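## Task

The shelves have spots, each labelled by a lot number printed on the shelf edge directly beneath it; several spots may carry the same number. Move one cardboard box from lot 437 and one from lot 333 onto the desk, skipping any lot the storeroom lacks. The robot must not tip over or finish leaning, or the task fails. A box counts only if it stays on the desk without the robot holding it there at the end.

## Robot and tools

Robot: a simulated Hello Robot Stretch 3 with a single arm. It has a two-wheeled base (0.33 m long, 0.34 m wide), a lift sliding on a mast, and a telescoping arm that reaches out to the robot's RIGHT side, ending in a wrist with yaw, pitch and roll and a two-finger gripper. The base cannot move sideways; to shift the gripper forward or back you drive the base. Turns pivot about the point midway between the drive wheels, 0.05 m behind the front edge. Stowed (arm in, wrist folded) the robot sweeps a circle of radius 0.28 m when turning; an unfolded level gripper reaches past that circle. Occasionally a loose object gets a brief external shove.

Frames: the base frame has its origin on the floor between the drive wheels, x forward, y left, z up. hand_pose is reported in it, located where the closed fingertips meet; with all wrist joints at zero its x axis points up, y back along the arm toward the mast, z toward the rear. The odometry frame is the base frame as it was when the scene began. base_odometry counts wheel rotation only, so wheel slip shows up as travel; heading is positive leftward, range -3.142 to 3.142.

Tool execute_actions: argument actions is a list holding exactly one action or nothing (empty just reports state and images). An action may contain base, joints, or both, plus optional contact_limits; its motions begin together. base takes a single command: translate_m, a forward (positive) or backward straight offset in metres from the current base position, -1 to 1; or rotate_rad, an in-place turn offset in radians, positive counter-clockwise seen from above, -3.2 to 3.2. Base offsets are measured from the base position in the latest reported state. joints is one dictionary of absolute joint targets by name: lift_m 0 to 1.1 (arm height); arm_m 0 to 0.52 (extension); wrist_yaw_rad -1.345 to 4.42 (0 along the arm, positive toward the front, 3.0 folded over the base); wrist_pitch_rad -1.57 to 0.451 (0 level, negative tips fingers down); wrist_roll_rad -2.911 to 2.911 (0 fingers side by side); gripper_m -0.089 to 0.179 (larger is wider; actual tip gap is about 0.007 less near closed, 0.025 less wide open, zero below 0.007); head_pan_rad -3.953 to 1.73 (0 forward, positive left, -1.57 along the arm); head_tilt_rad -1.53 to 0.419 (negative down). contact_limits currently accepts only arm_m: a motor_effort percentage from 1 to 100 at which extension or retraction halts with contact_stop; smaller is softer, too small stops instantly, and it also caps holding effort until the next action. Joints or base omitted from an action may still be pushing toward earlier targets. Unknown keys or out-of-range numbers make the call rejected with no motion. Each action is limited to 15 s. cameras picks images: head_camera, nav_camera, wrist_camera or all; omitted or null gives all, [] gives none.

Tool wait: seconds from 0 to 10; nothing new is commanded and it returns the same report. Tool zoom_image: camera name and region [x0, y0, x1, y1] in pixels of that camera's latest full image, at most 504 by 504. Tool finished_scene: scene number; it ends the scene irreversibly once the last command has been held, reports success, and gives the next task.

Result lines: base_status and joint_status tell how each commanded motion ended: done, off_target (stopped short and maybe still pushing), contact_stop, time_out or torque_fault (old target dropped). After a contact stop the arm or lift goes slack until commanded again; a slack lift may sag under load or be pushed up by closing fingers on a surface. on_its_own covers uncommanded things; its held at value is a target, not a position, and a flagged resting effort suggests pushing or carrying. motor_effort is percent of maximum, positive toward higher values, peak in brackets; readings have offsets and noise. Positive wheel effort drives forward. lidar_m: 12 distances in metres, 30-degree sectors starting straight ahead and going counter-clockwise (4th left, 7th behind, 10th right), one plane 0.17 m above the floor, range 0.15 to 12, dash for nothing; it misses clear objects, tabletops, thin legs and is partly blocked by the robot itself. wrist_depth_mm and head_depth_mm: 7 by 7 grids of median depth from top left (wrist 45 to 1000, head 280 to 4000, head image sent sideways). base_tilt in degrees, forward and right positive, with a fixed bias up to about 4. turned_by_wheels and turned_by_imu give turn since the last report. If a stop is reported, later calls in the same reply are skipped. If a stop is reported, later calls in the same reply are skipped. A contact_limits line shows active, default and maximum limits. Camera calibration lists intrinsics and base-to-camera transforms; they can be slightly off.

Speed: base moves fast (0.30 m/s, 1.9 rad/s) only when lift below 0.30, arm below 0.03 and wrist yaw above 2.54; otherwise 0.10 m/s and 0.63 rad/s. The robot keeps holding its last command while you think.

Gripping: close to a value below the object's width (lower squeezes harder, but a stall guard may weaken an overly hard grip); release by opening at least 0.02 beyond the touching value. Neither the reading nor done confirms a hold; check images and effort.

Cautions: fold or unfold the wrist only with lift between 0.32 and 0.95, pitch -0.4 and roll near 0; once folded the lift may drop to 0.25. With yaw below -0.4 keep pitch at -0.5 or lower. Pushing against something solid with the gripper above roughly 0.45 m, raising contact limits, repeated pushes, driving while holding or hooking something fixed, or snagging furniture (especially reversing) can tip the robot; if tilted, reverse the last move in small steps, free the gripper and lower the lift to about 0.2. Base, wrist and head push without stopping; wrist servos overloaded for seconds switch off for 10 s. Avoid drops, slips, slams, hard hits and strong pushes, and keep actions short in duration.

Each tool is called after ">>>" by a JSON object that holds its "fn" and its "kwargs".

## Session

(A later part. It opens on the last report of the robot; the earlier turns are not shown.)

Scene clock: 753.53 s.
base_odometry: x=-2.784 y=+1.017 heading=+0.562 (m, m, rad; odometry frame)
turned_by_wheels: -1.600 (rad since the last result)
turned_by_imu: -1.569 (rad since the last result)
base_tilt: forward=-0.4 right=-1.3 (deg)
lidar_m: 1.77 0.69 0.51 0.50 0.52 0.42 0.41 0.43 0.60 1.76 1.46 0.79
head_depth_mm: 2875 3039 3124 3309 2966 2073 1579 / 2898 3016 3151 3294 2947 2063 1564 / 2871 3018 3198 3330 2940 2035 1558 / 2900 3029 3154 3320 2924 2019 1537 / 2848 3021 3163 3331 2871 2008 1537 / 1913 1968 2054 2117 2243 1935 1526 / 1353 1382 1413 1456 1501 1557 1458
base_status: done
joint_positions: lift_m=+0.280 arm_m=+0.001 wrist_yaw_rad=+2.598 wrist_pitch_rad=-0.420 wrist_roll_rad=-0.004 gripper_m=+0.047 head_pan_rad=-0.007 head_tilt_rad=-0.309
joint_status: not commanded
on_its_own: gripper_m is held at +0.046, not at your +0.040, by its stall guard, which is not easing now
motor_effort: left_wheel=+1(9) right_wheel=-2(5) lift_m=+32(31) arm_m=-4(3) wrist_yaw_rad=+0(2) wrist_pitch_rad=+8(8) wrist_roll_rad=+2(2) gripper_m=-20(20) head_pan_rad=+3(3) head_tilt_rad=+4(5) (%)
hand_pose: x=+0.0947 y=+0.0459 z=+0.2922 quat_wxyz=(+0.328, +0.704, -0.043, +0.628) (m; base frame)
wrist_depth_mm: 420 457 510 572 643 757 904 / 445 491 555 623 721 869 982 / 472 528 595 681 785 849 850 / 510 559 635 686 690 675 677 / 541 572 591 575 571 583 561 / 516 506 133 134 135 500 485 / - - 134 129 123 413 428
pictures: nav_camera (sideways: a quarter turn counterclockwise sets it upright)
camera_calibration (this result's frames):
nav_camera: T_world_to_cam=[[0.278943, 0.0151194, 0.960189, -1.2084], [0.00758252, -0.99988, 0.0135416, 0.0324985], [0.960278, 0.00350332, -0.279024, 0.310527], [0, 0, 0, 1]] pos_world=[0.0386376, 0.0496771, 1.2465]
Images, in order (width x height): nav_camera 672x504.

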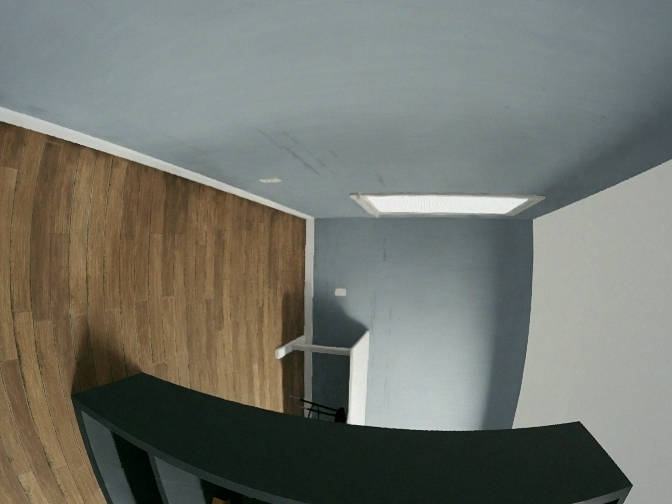

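>>> {"fn": "execute_actions", "kwargs": {"actions": [{"base": {"translate_m": 1.0}, "joints": {"head_pan_rad": -0.7, "head_tilt_rad": -0.35}}], "cameras": ["head_camera", "nav_camera"]}}

Scene clock: 771.70 s.
base_odometry: x=-1.938 y=+1.550 heading=+0.562 (m, m, rad; odometry frame)
turned_by_wheels: +0.000 (rad since the last result)
turned_by_imu: +0.001 (rad since the last result)
base_tilt: forward=-0.4 right=-1.2 (deg)
lidar_m: 1.68 0.66 0.49 0.47 0.49 0.69 1.40 1.46 0.56 0.55 2.35 2.07
head_depth_mm: 3311 3592 - - 2782 1956 1526 / 3035 3248 3502 3657 2790 1935 1517 / 2793 2974 3177 2864 2712 1931 1496 / 2533 2706 2882 2434 2542 1903 1494 / 2361 2502 2643 2523 2657 1898 1475 / 2227 2329 2441 2236 2522 1888 1466 / 2069 2153 2270 2309 2415 1882 1454
base_status: done
joint_positions: lift_m=+0.280 arm_m=+0.001 wrist_yaw_rad=+2.598 wrist_pitch_rad=-0.420 wrist_roll_rad=-0.004 gripper_m=+0.047 head_pan_rad=-0.693 head_tilt_rad=-0.346
joint_status: all done
on_its_own: gripper_m is held at +0.046, not at your +0.040, by its stall guard, which is not easing now
motor_effort: left_wheel=+1(8) right_wheel=-2(4) lift_m=+32(31) arm_m=-3(4) wrist_yaw_rad=+1(2) wrist_pitch_rad=+8(8) wrist_roll_rad=+3(2) gripper_m=-20(20) head_pan_rad=-3(30) head_tilt_rad=-2(12) (%)
hand_pose: x=+0.0947 y=+0.0459 z=+0.2922 quat_wxyz=(+0.328, +0.704, -0.043, +0.628) (m; base frame)
wrist_depth_mm: 399 439 487 550 626 740 871 / 431 467 532 600 689 821 968 / 456 505 567 645 742 842 835 / 489 541 606 662 685 681 667 / 517 563 589 569 580 587 563 / 518 513 133 134 135 506 477 / - - 134 129 123 415 425
pictures: head_camera (sideways: a quarter turn clockwise sets it upright), nav_camera (sideways: a quarter turn counterclockwise sets it upright)
camera_calibration (this result's frames):
head_camera: T_world_to_cam=[[-0.252355, 0.149334, -0.956042, 1.26128], [0.666409, 0.743183, -0.0598188, 0.0734396], [0.701581, -0.652211, -0.287063, 0.324911], [0, 0, 0, 1]] pos_world=[0.0413974, -0.03102, 1.3035]
nav_camera: T_world_to_cam=[[0.252975, -0.187852, 0.94906, -1.19371], [-0.627081, -0.778846, 0.0129896, 0.0370893], [0.736731, -0.598423, -0.314827, 0.358488], [0, 0, 0, 1]] pos_world=[0.0611281, 0.0191729, 1.24528]
Images, in order (width x height): head_camera 896x504, nav_camera 672x504.

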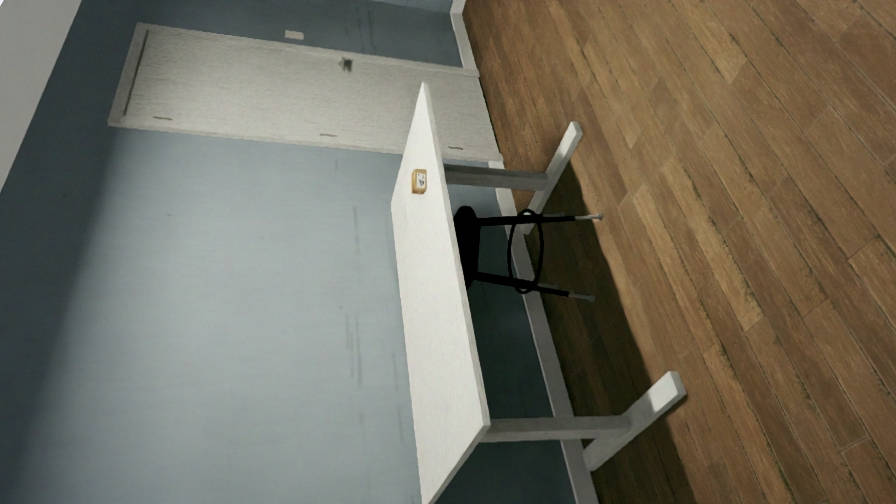

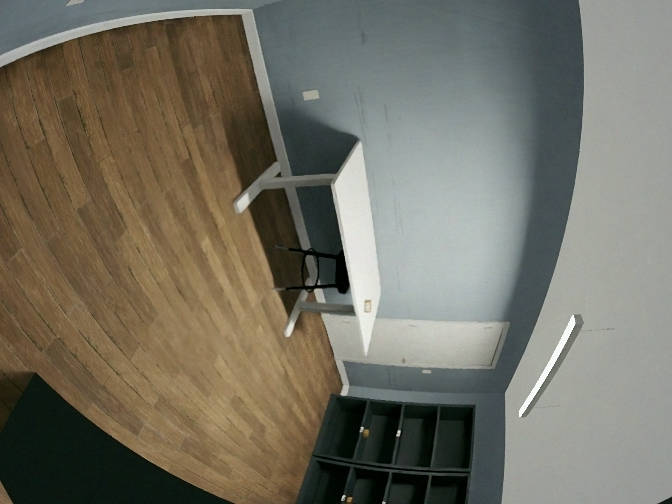

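>>> {"fn": "execute_actions", "kwargs": {"actions": [{"base": {"rotate_rad": -0.153}}], "cameras": []}}

>>> {"fn": "execute_actions", "kwargs": {"actions": [{"base": {"translate_m": 1.0}}], "cameras": []}}

>>> {"fn": "execute_actions", "kwargs": {"actions": [{"base": {"translate_m": 0.8}}], "cameras": []}}

>>> {"fn": "execute_actions", "kwargs": {"actions": [{"base": {"rotate_rad": 0.153}, "joints": {"lift_m": 0.80, "head_pan_rad": -1.57, "head_tilt_rad": -0.7}}], "cameras": ["head_camera"]}}

Scene clock: 801.10 s.
base_odometry: x=-1.938 y=+1.550 heading=+0.409 (m, m, rad; odometry frame)
turned_by_wheels: -0.153 (rad since the last result)
turned_by_imu: -0.150 (rad since the last result)
base_tilt: forward=-0.4 right=-1.2 (deg)
lidar_m: 2.13 0.78 0.51 0.47 0.48 0.60 1.26 1.41 0.59 0.55 3.80 2.07
head_depth_mm: 3322 - - - 2780 1988 1516 / 3418 - - - 2723 1946 1500 / 3189 3508 3717 - 2759 1932 1496 / 2936 3129 3290 3447 2692 1915 1488 / 2656 2777 2963 2590 2509 1913 1484 / 2397 2540 2700 2507 2619 1890 1467 / 2209 2312 2425 2197 2568 1865 1451
base_status: done
joint_positions: lift_m=+0.280 arm_m=+0.001 wrist_yaw_rad=+2.598 wrist_pitch_rad=-0.420 wrist_roll_rad=-0.004 gripper_m=+0.047 head_pan_rad=-0.693 head_tilt_rad=-0.346
joint_status: not commanded
on_its_own: gripper_m is held at +0.046, not at your +0.040, by its stall guard, which is not easing now
motor_effort: left_wheel=+1(7) right_wheel=-2(7) lift_m=+32(32) arm_m=-4(4) wrist_yaw_rad=+2(2) wrist_pitch_rad=+8(8) wrist_roll_rad=+2(2) gripper_m=-20(20) head_pan_rad=-3(3) head_tilt_rad=-2(2) (%)
hand_pose: x=+0.0947 y=+0.0459 z=+0.2922 quat_wxyz=(+0.328, +0.704, -0.043, +0.628) (m; base frame)
wrist_depth_mm: 402 446 517 596 731 918 - / 423 476 554 653 798 - - / 447 511 592 702 819 843 837 / 478 539 633 690 692 676 675 / 503 556 588 574 577 585 562 / 509 504 133 134 135 503 482 / - - 134 129 123 415 425
pictures: none
No camera images: the call's "cameras" was empty. Leave "cameras" out to get every camera's image.

Scene clock: 806.20 s.
base_odometry: x=-1.020 y=+1.948 heading=+0.409 (m, m, rad; odometry frame)
turned_by_wheels: +0.000 (rad since the last result)
turned_by_imu: +0.001 (rad since the last result)
base_tilt: forward=-0.2 right=-1.1 (deg)
lidar_m: 1.36 0.98 0.65 0.60 0.60 0.76 1.60 1.02 1.17 2.47 1.57 1.15
head_depth_mm: 2473 2729 2994 3078 2604 1969 1521 / 2172 2345 2554 2163 1536 1881 1507 / 1895 2024 2201 2142 1319 1871 1496 / 1707 1815 1922 1936 1221 1777 1487 / 1528 1629 1714 1766 1211 1710 1479 / 1399 1464 1536 1596 1202 1332 1386 / 1289 1346 1406 1472 1440 1632 1466
base_status: done
joint_positions: lift_m=+0.280 arm_m=+0.001 wrist_yaw_rad=+2.598 wrist_pitch_rad=-0.420 wrist_roll_rad=-0.004 gripper_m=+0.047 head_pan_rad=-0.693 head_tilt_rad=-0.347
joint_status: not commanded
on_its_own: gripper_m is held at +0.046, not at your +0.040, by its stall guard, which is not easing now
motor_effort: left_wheel=+0(8) right_wheel=-2(3) lift_m=+31(32) arm_m=-4(4) wrist_yaw_rad=+2(2) wrist_pitch_rad=+8(8) wrist_roll_rad=+2(2) gripper_m=-20(20) head_pan_rad=-3(3) head_tilt_rad=-2(2) (%)
hand_pose: x=+0.0947 y=+0.0459 z=+0.2922 quat_wxyz=(+0.328, +0.704, -0.043, +0.628) (m; base frame)
wrist_depth_mm: 494 548 631 751 885 - - / 523 587 686 799 992 - - / 554 629 713 834 852 844 840 / 587 643 700 690 680 684 667 / 590 583 590 573 576 585 564 / 518 507 133 134 135 497 487 / - - 134 129 122 417 425
pictures: none
No camera images: the call's "cameras" was empty. Leave "cameras" out to get every camera's image.

Scene clock: 810.63 s.
base_odometry: x=-0.286 y=+2.266 heading=+0.409 (m, m, rad; odometry frame)
turned_by_wheels: +0.000 (rad since the last result)
turned_by_imu: +0.001 (rad since the last result)
base_tilt: forward=-0.3 right=-1.2 (deg)
lidar_m: 0.57 0.58 0.73 0.69 0.70 0.88 1.86 1.74 2.17 1.18 0.60 0.62
head_depth_mm: 1034 1132 1255 1408 1269 893 685 / 888 963 1048 1151 1190 881 683 / 781 836 899 973 1054 877 698 / 695 738 789 845 903 866 1015 / 627 660 699 746 793 825 910 / 571 599 631 665 706 750 800 / 524 547 575 603 637 671 710
base_status: done
joint_positions: lift_m=+0.280 arm_m=+0.001 wrist_yaw_rad=+2.598 wrist_pitch_rad=-0.420 wrist_roll_rad=-0.004 gripper_m=+0.047 head_pan_rad=-0.693 head_tilt_rad=-0.347
joint_status: not commanded
on_its_own: gripper_m is held at +0.046, not at your +0.040, by its stall guard, which is not easing now
motor_effort: left_wheel=+1(8) right_wheel=-2(4) lift_m=+32(31) arm_m=-4(4) wrist_yaw_rad=+1(3) wrist_pitch_rad=+8(8) wrist_roll_rad=+3(2) gripper_m=-20(20) head_pan_rad=-2(2) head_tilt_rad=-2(2) (%)
hand_pose: x=+0.0947 y=+0.0459 z=+0.2922 quat_wxyz=(+0.328, +0.704, -0.043, +0.628) (m; base frame)
wrist_depth_mm: 568 636 725 817 664 523 431 / 602 684 796 878 704 550 453 / 637 706 796 852 730 579 474 / 651 712 703 694 682 598 497 / 587 586 590 577 574 570 511 / 518 506 133 134 135 499 490 / - - 134 129 122 417 426
pictures: none
No camera images: the call's "cameras" was empty. Leave "cameras" out to get every camera's image.

Scene clock: 816.20 s.
base_odometry: x=-0.286 y=+2.266 heading=+0.562 (m, m, rad; odometry frame)
turned_by_wheels: +0.153 (rad since the last result)
turned_by_imu: +0.150 (rad since the last result)
base_tilt: forward=-0.3 right=-1.2 (deg)
lidar_m: 0.58 0.60 0.72 0.69 0.73 1.01 1.74 1.78 2.50 0.60 0.61 0.59
head_depth_mm: 3239 3480 3140 2241 1756 1420 1273 / 3243 3429 3132 2060 791 1341 - / 3334 3589 1377 980 763 1368 1228 / 3276 3579 1353 971 755 1354 - / 3267 3293 1337 961 750 1322 - / 2032 1984 1324 947 746 1022 1152 / 1447 1496 1301 943 740 1363 1162
base_status: done
joint_positions: lift_m=+0.800 arm_m=+0.001 wrist_yaw_rad=+2.598 wrist_pitch_rad=-0.421 wrist_roll_rad=-0.004 gripper_m=+0.047 head_pan_rad=-1.563 head_tilt_rad=-0.691
joint_status: all done
on_its_own: gripper_m is held at +0.046, not at your +0.040, by its stall guard, which is not easing now
motor_effort: left_wheel=-1(7) right_wheel=+1(6) lift_m=+40(41) arm_m=-3(4) wrist_yaw_rad=+2(1) wrist_pitch_rad=+8(8) wrist_roll_rad=+3(2) gripper_m=-20(19) head_pan_rad=-2(33) head_tilt_rad=-5(33) (%)
hand_pose: x=+0.0947 y=+0.0459 z=+0.8119 quat_wxyz=(+0.328, +0.704, -0.043, +0.628) (m; base frame)
wrist_depth_mm: 548 608 673 771 748 559 452 / 601 662 752 843 806 590 469 / 654 717 803 914 839 623 485 / 692 781 882 - 908 653 505 / 757 845 946 - 889 656 524 / 820 901 133 134 135 655 554 / - 955 137 129 123 802 563
pictures: head_camera (sideways: a quarter turn clockwise sets it upright)
camera_calibration (this result's frames):
head_camera: T_world_to_cam=[[-0.0509873, 0.595379, -0.801825, 1.05888], [0.997575, -0.00772155, -0.0691683, 0.0835623], [-0.0473727, -0.803408, -0.593542, 0.728282], [0, 0, 0, 1]] pos_world=[0.00513032, -0.044682, 1.28708]
Images, in order (width x height): head_camera 896x504.

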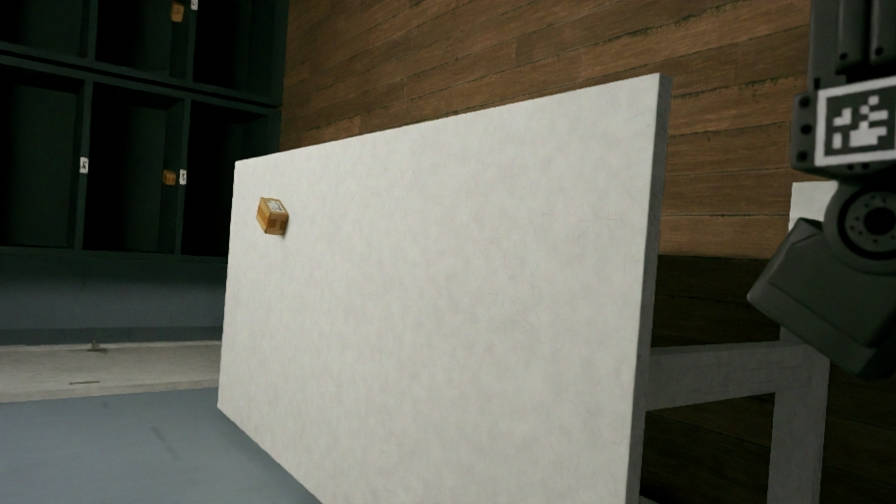

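>>> {"fn": "execute_actions", "kwargs": {"actions": [{"joints": {"lift_m": 0.84, "wrist_yaw_rad": 0.0}}], "cameras": []}}

>>> {"fn": "execute_actions", "kwargs": {"actions": [{"joints": {"wrist_pitch_rad": 0.0, "arm_m": 0.32, "lift_m": 0.72}}], "cameras": ["head_camera"]}}

Scene clock: 830.17 s.
base_odometry: x=-0.286 y=+2.266 heading=+0.562 (m, m, rad; odometry frame)
turned_by_wheels: +0.000 (rad since the last result)
turned_by_imu: +0.000 (rad since the last result)
base_tilt: forward=-0.4 right=-1.0 (deg)
lidar_m: 0.57 0.60 0.72 0.69 0.72 1.01 1.74 1.79 2.49 0.60 0.61 0.59
head_depth_mm: 3297 3552 3158 2248 1736 1413 - / 3260 3474 3134 2052 788 1374 - / 3277 3626 1379 983 763 1369 - / 3286 3629 1355 974 758 - - / 3252 3316 1331 959 749 1281 1155 / 2032 1981 1316 952 745 1025 1146 / 1459 1497 1301 939 739 1371 1157
base_status: not commanded
joint_positions: lift_m=+0.840 arm_m=+0.001 wrist_yaw_rad=+0.003 wrist_pitch_rad=-0.421 wrist_roll_rad=-0.004 gripper_m=+0.047 head_pan_rad=-1.563 head_tilt_rad=-0.691
joint_status: all done
on_its_own: gripper_m is held at +0.046, not at your +0.040, by its stall guard, which is not easing now
motor_effort: left_wheel=-2(1) right_wheel=+1(0) lift_m=+39(42) arm_m=-4(4) wrist_yaw_rad=-3(4) wrist_pitch_rad=+8(8) wrist_roll_rad=+2(2) gripper_m=-20(20) head_pan_rad=-3(2) head_tilt_rad=-5(5) (%)
hand_pose: x=-0.0208 y=-0.3698 z=+0.8519 quat_wxyz=(+0.693, +0.149, -0.690, -0.147) (m; base frame)
wrist_depth_mm: 680 910 - - - - - / 670 742 725 714 710 - - / 549 546 536 534 525 - - / 433 430 423 425 424 458 - / 361 357 361 354 352 360 - / 698 896 133 134 135 316 - / 700 - 138 129 123 991 -
pictures: none
No camera images: the call's "cameras" was empty. Leave "cameras" out to get every camera's image.

Scene clock: 833.73 s.
base_odometry: x=-0.286 y=+2.266 heading=+0.562 (m, m, rad; odometry frame)
turned_by_wheels: +0.000 (rad since the last result)
turned_by_imu: +0.000 (rad since the last result)
base_tilt: forward=-0.2 right=-1.2 (deg)
lidar_m: 0.57 0.60 0.72 0.69 0.73 1.01 1.74 1.78 2.49 0.60 0.61 0.59
head_depth_mm: 3240 3603 3173 2232 1759 1424 1240 / 3270 3514 3111 2143 1246 - - / 3274 3594 1386 1022 - 1369 1179 / 3284 3582 1353 1054 710 1359 1157 / 3281 3369 1338 959 750 1323 1163 / 2032 1980 1311 953 742 1024 1143 / 1461 1504 1296 941 738 1358 1166
base_status: not commanded
joint_positions: lift_m=+0.720 arm_m=+0.320 wrist_yaw_rad=+0.002 wrist_pitch_rad=-0.031 wrist_roll_rad=-0.004 gripper_m=+0.047 head_pan_rad=-1.563 head_tilt_rad=-0.691
joint_status: all done
on_its_own: gripper_m is held at +0.046, not at your +0.040, by its stall guard, which is not easing now
motor_effort: left_wheel=-2(2) right_wheel=+1(1) lift_m=+32(36) arm_m=+4(6) wrist_yaw_rad=-1(2) wrist_pitch_rad=+12(13) wrist_roll_rad=+2(2) gripper_m=-20(20) head_pan_rad=-2(3) head_tilt_rad=-5(5) (%)
hand_pose: x=-0.0210 y=-0.7201 z=+0.8269 quat_wxyz=(+0.709, +0.012, -0.705, -0.010) (m; base frame)
wrist_depth_mm: 677 948 - - - - - / 684 950 - - - - - / 683 937 - - - - - / 641 701 709 712 707 - - / 447 443 464 449 447 - - / 326 335 133 134 135 345 - / 255 255 137 129 122 246 268
pictures: head_camera (sideways: a quarter turn clockwise sets it upright)
camera_calibration (this result's frames):
head_camera: T_world_to_cam=[[-0.0508783, 0.595449, -0.80178, 1.05882], [0.997574, -0.00789971, -0.0691695, 0.0835639], [-0.0475208, -0.803354, -0.593603, 0.728361], [0, 0, 0, 1]] pos_world=[0.0051221, -0.0446807, 1.28708]
Images, in order (width x height): head_camera 896x504.

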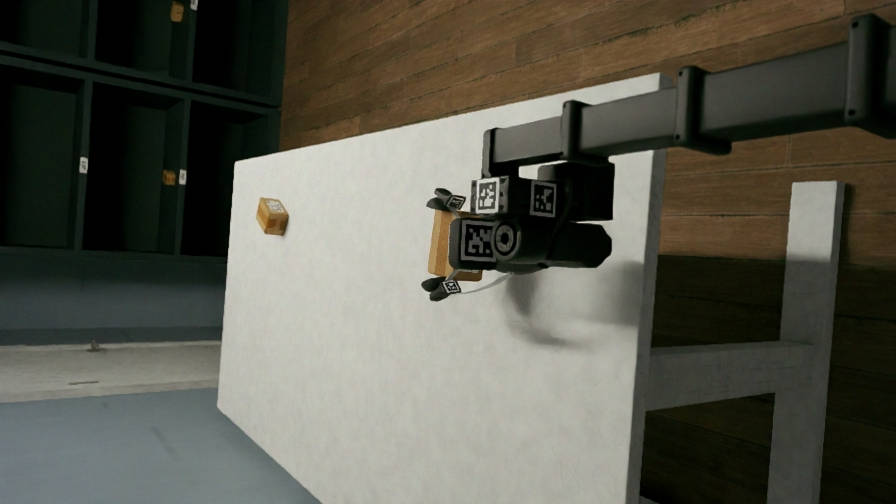

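>>> {"fn": "execute_actions", "kwargs": {"actions": [{"joints": {"lift_m": 0.652}}], "cameras": ["wrist_camera"]}}

Scene clock: 839.10 s.
base_odometry: x=-0.286 y=+2.266 heading=+0.562 (m, m, rad; odometry frame)
turned_by_wheels: +0.000 (rad since the last result)
turned_by_imu: +0.000 (rad since the last result)
base_tilt: forward=-0.4 right=-1.1 (deg)
lidar_m: 0.57 0.60 0.72 0.69 0.73 1.02 1.74 1.78 2.49 0.60 0.61 0.59
head_depth_mm: 3245 3552 3188 2255 1743 1426 1201 / 3226 3474 3129 2077 808 1357 - / 3235 3622 1371 983 - 1379 1165 / 3270 3627 1368 975 - 1364 1157 / 3308 3285 1344 960 751 1313 1163 / 2031 1959 1311 948 743 1021 1147 / 1459 1499 1292 944 739 1366 1161
base_status: not commanded
joint_positions: lift_m=+0.652 arm_m=+0.320 wrist_yaw_rad=+0.002 wrist_pitch_rad=+0.028 wrist_roll_rad=-0.008 gripper_m=+0.047 head_pan_rad=-1.563 head_tilt_rad=-0.692
joint_status: all done
on_its_own: gripper_m is held at +0.046, not at your +0.040, by its stall guard, which is not easing now
motor_effort: left_wheel=-1(2) right_wheel=+0(1) lift_m=+24(34) arm_m=+5(5) wrist_yaw_rad=-2(3) wrist_pitch_rad=-12(12) wrist_roll_rad=+5(5) gripper_m=-20(20) head_pan_rad=-3(3) head_tilt_rad=-5(5) (%)
hand_pose: x=-0.0210 y=-0.7215 z=+0.7743 quat_wxyz=(+0.710, -0.009, -0.704, +0.010) (m; base frame)
wrist_depth_mm: 672 943 - - - - - / 673 942 - - - - - / 680 955 - - - - - / 594 601 602 614 622 - - / 335 340 356 344 346 384 - / 234 244 133 134 135 258 243 / 180 179 136 128 122 175 185
pictures: wrist_camera
camera_calibration (this result's frames):
wrist_camera: T_world_to_cam=[[-0.998937, -0.0460991, 0.000336199, -0.0478232], [-0.00829973, 0.172666, -0.984945, 0.919578], [0.045347, -0.983901, -0.172865, -0.408935], [0, 0, 0, 1]] pos_world=[-0.0215961, -0.563337, 0.83506]
Images, in order (width x height): wrist_camera 644x364.

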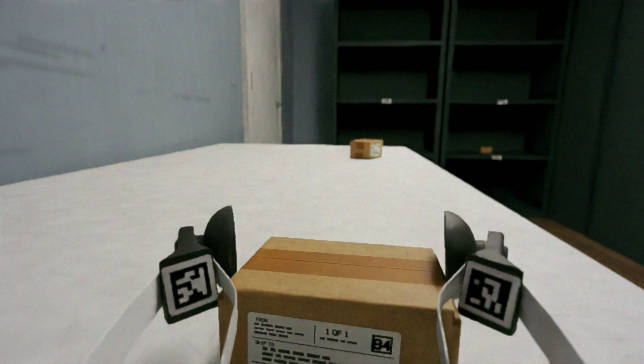

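The box is resting on the desk: the wrist pitch is being pushed up. I'll release it and retract the arm.

>>> {"fn": "execute_actions", "kwargs": {"actions": [{"joints": {"gripper_m": 0.15}}], "cameras": []}}

>>> {"fn": "execute_actions", "kwargs": {"actions": [{"joints": {"lift_m": 0.72, "arm_m": 0.0}}], "cameras": ["head_camera"]}}

Scene clock: 844.83 s.
base_odometry: x=-0.286 y=+2.266 heading=+0.562 (m, m, rad; odometry frame)
turned_by_wheels: +0.000 (rad since the last result)
turned_by_imu: +0.000 (rad since the last result)
base_tilt: forward=-0.3 right=-1.2 (deg)
lidar_m: 0.57 0.60 0.72 0.70 0.73 1.02 1.74 1.78 2.49 0.60 0.61 0.59
head_depth_mm: 3263 3628 3192 2258 1736 1423 1206 / 3251 3492 3117 2081 806 1358 - / 3283 3630 1382 981 - 1378 1163 / 3287 3546 1360 972 - 1360 1155 / 3289 3282 1333 960 751 1317 1162 / 2023 1979 1322 948 741 1022 1148 / 1459 1506 1291 940 738 1362 1150
base_status: not commanded
joint_positions: lift_m=+0.652 arm_m=+0.320 wrist_yaw_rad=-0.001 wrist_pitch_rad=+0.016 wrist_roll_rad=-0.010 gripper_m=+0.150 head_pan_rad=-1.563 head_tilt_rad=-0.692
joint_status: all done
motor_effort: left_wheel=-2(2) right_wheel=+3(2) lift_m=+27(27) arm_m=+4(5) wrist_yaw_rad=+1(3) wrist_pitch_rad=-7(12) wrist_roll_rad=+7(6) gripper_m=+0(83) head_pan_rad=-2(3) head_tilt_rad=-5(5) (%)
hand_pose: x=-0.0217 y=-0.7213 z=+0.7709 quat_wxyz=(+0.711, -0.006, -0.703, +0.005) (m; base frame)
wrist_depth_mm: 672 939 - - - - - / 673 952 - - - - - / 680 946 - - - - - / 537 545 552 562 576 - - / 316 347 320 121 161 330 - / 224 - 212 122 119 133 240 / - 173 167 127 121 120 170
pictures: none
No camera images: the call's "cameras" was empty. Leave "cameras" out to get every camera's image.

Scene clock: 848.40 s.
base_odometry: x=-0.286 y=+2.266 heading=+0.562 (m, m, rad; odometry frame)
turned_by_wheels: +0.000 (rad since the last result)
turned_by_imu: +0.000 (rad since the last result)
base_tilt: forward=-0.3 right=-1.1 (deg)
lidar_m: 0.57 0.60 0.72 0.69 0.73 1.02 1.75 1.79 2.49 0.60 0.61 0.59
head_depth_mm: 3251 3534 3207 2254 1747 1428 1208 / 3257 3465 3130 2062 794 1341 1211 / 3278 3589 1378 982 764 1363 1194 / 3300 3564 1355 974 756 1375 - / 3302 3267 1335 959 752 1317 1155 / 2027 1969 1316 951 745 1024 1144 / 1458 1497 1298 939 738 1361 1158
base_status: not commanded
joint_positions: lift_m=+0.720 arm_m=+0.001 wrist_yaw_rad=-0.001 wrist_pitch_rad=-0.016 wrist_roll_rad=-0.005 gripper_m=+0.150 head_pan_rad=-1.563 head_tilt_rad=-0.692
joint_status: all done
motor_effort: left_wheel=-1(2) right_wheel=+1(3) lift_m=+40(40) arm_m=-4(5) wrist_yaw_rad=+0(1) wrist_pitch_rad=+6(7) wrist_roll_rad=+3(6) gripper_m=+0(0) head_pan_rad=-3(3) head_tilt_rad=-5(5) (%)
hand_pose: x=-0.0217 y=-0.4016 z=+0.8303 quat_wxyz=(+0.709, +0.006, -0.705, -0.006) (m; base frame)
wrist_depth_mm: 690 951 - - - - - / 691 982 - - - - - / 690 958 - - - - - / 664 769 769 772 768 - - / 465 507 467 451 472 - - / 335 - 339 338 341 341 - / 287 273 266 265 265 267 255
pictures: head_camera (sideways: a quarter turn clockwise sets it upright)
camera_calibration (this result's frames):
head_camera: T_world_to_cam=[[-0.0508781, 0.595464, -0.801769, 1.0588], [0.997574, -0.00789904, -0.0691698, 0.0835643], [-0.0475213, -0.803343, -0.593617, 0.72838], [0, 0, 0, 1]] pos_world=[0.00512207, -0.0446804, 1.28708]
Images, in order (width x height): head_camera 896x504.

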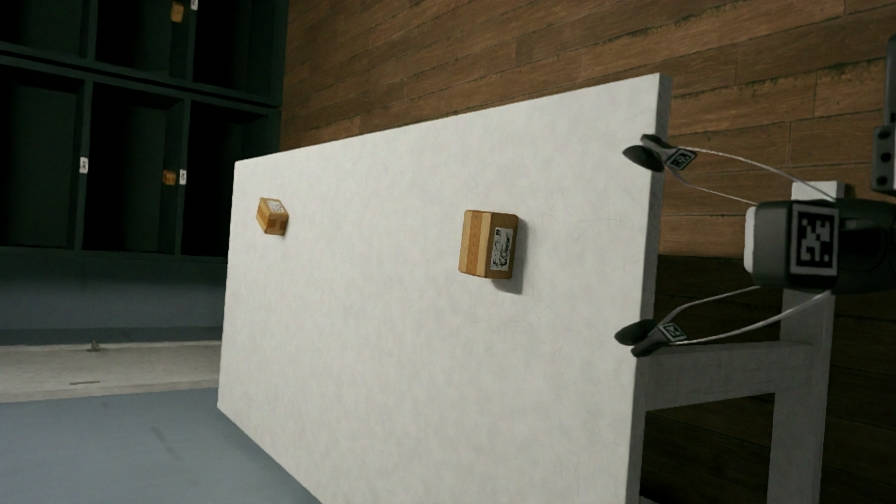

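>>> {"fn": "execute_actions", "kwargs": {"actions": [], "cameras": ["head_camera"]}}

Scene clock: 863.93 s.
base_odometry: x=-0.286 y=+2.266 heading=+0.562 (m, m, rad; odometry frame)
turned_by_wheels: +0.000 (rad since the last result)
turned_by_imu: +0.000 (rad since the last result)
base_tilt: forward=-0.3 right=-1.2 (deg)
lidar_m: 0.57 0.60 0.72 0.70 0.73 1.01 1.74 1.79 2.49 0.60 0.61 0.59
head_depth_mm: 3270 3591 3223 2267 1744 1419 1205 / 3240 3498 3157 2073 791 1344 1212 / 3276 3585 1378 982 764 1368 1191 / 3303 3628 1351 969 756 1377 - / 3256 3293 1340 962 751 1313 1155 / 2022 1981 1309 952 746 1023 1142 / 1451 1504 1297 939 739 1370 1158
base_status: not commanded
joint_positions: lift_m=+0.720 arm_m=+0.001 wrist_yaw_rad=-0.001 wrist_pitch_rad=-0.016 wrist_roll_rad=-0.005 gripper_m=+0.150 head_pan_rad=-1.563 head_tilt_rad=-0.692
joint_status: all done
motor_effort: left_wheel=-2(2) right_wheel=+1(3) lift_m=+39(40) arm_m=-4(5) wrist_yaw_rad=+2(1) wrist_pitch_rad=+6(7) wrist_roll_rad=+3(6) gripper_m=+0(0) head_pan_rad=-2(3) head_tilt_rad=-5(5) (%)
hand_pose: x=-0.0217 y=-0.4016 z=+0.8303 quat_wxyz=(+0.709, +0.006, -0.705, -0.006) (m; base frame)
wrist_depth_mm: 678 943 - - - - - / 698 961 - - - - - / 691 978 - - - - - / 670 764 758 766 775 - - / 462 509 468 451 471 - - / 337 - 338 336 341 340 - / 288 273 268 264 265 265 257
pictures: head_camera (sideways: a quarter turn clockwise sets it upright)
camera_calibration (this result's frames):
head_camera: T_world_to_cam=[[-0.0508782, 0.595464, -0.801769, 1.0588], [0.997574, -0.0078988, -0.0691698, 0.0835643], [-0.0475211, -0.803343, -0.593617, 0.72838], [0, 0, 0, 1]] pos_world=[0.00512208, -0.0446804, 1.28708]
Images, in order (width x height): head_camera 896x504.

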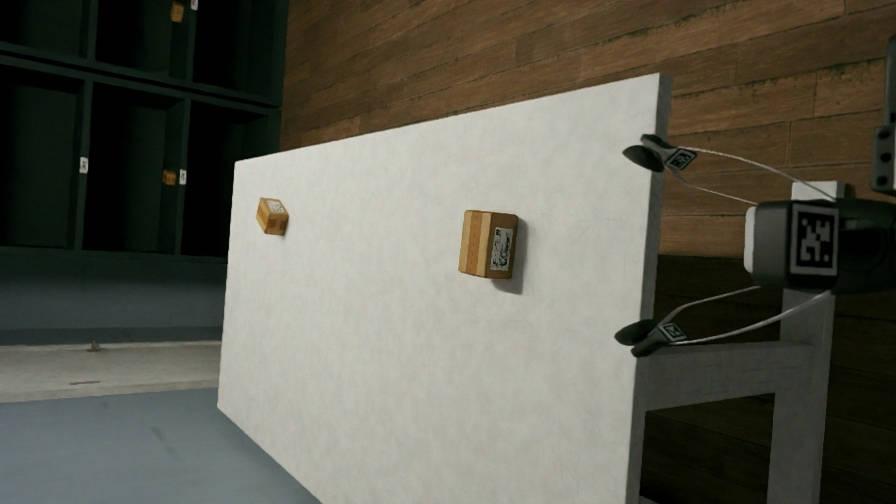

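Both boxes are on the desk and the gripper is clear of them, so I'm ending scene 1.

>>> {"fn": "finished_scene", "kwargs": {"scene": 1}}

The scene is finished: the task was done.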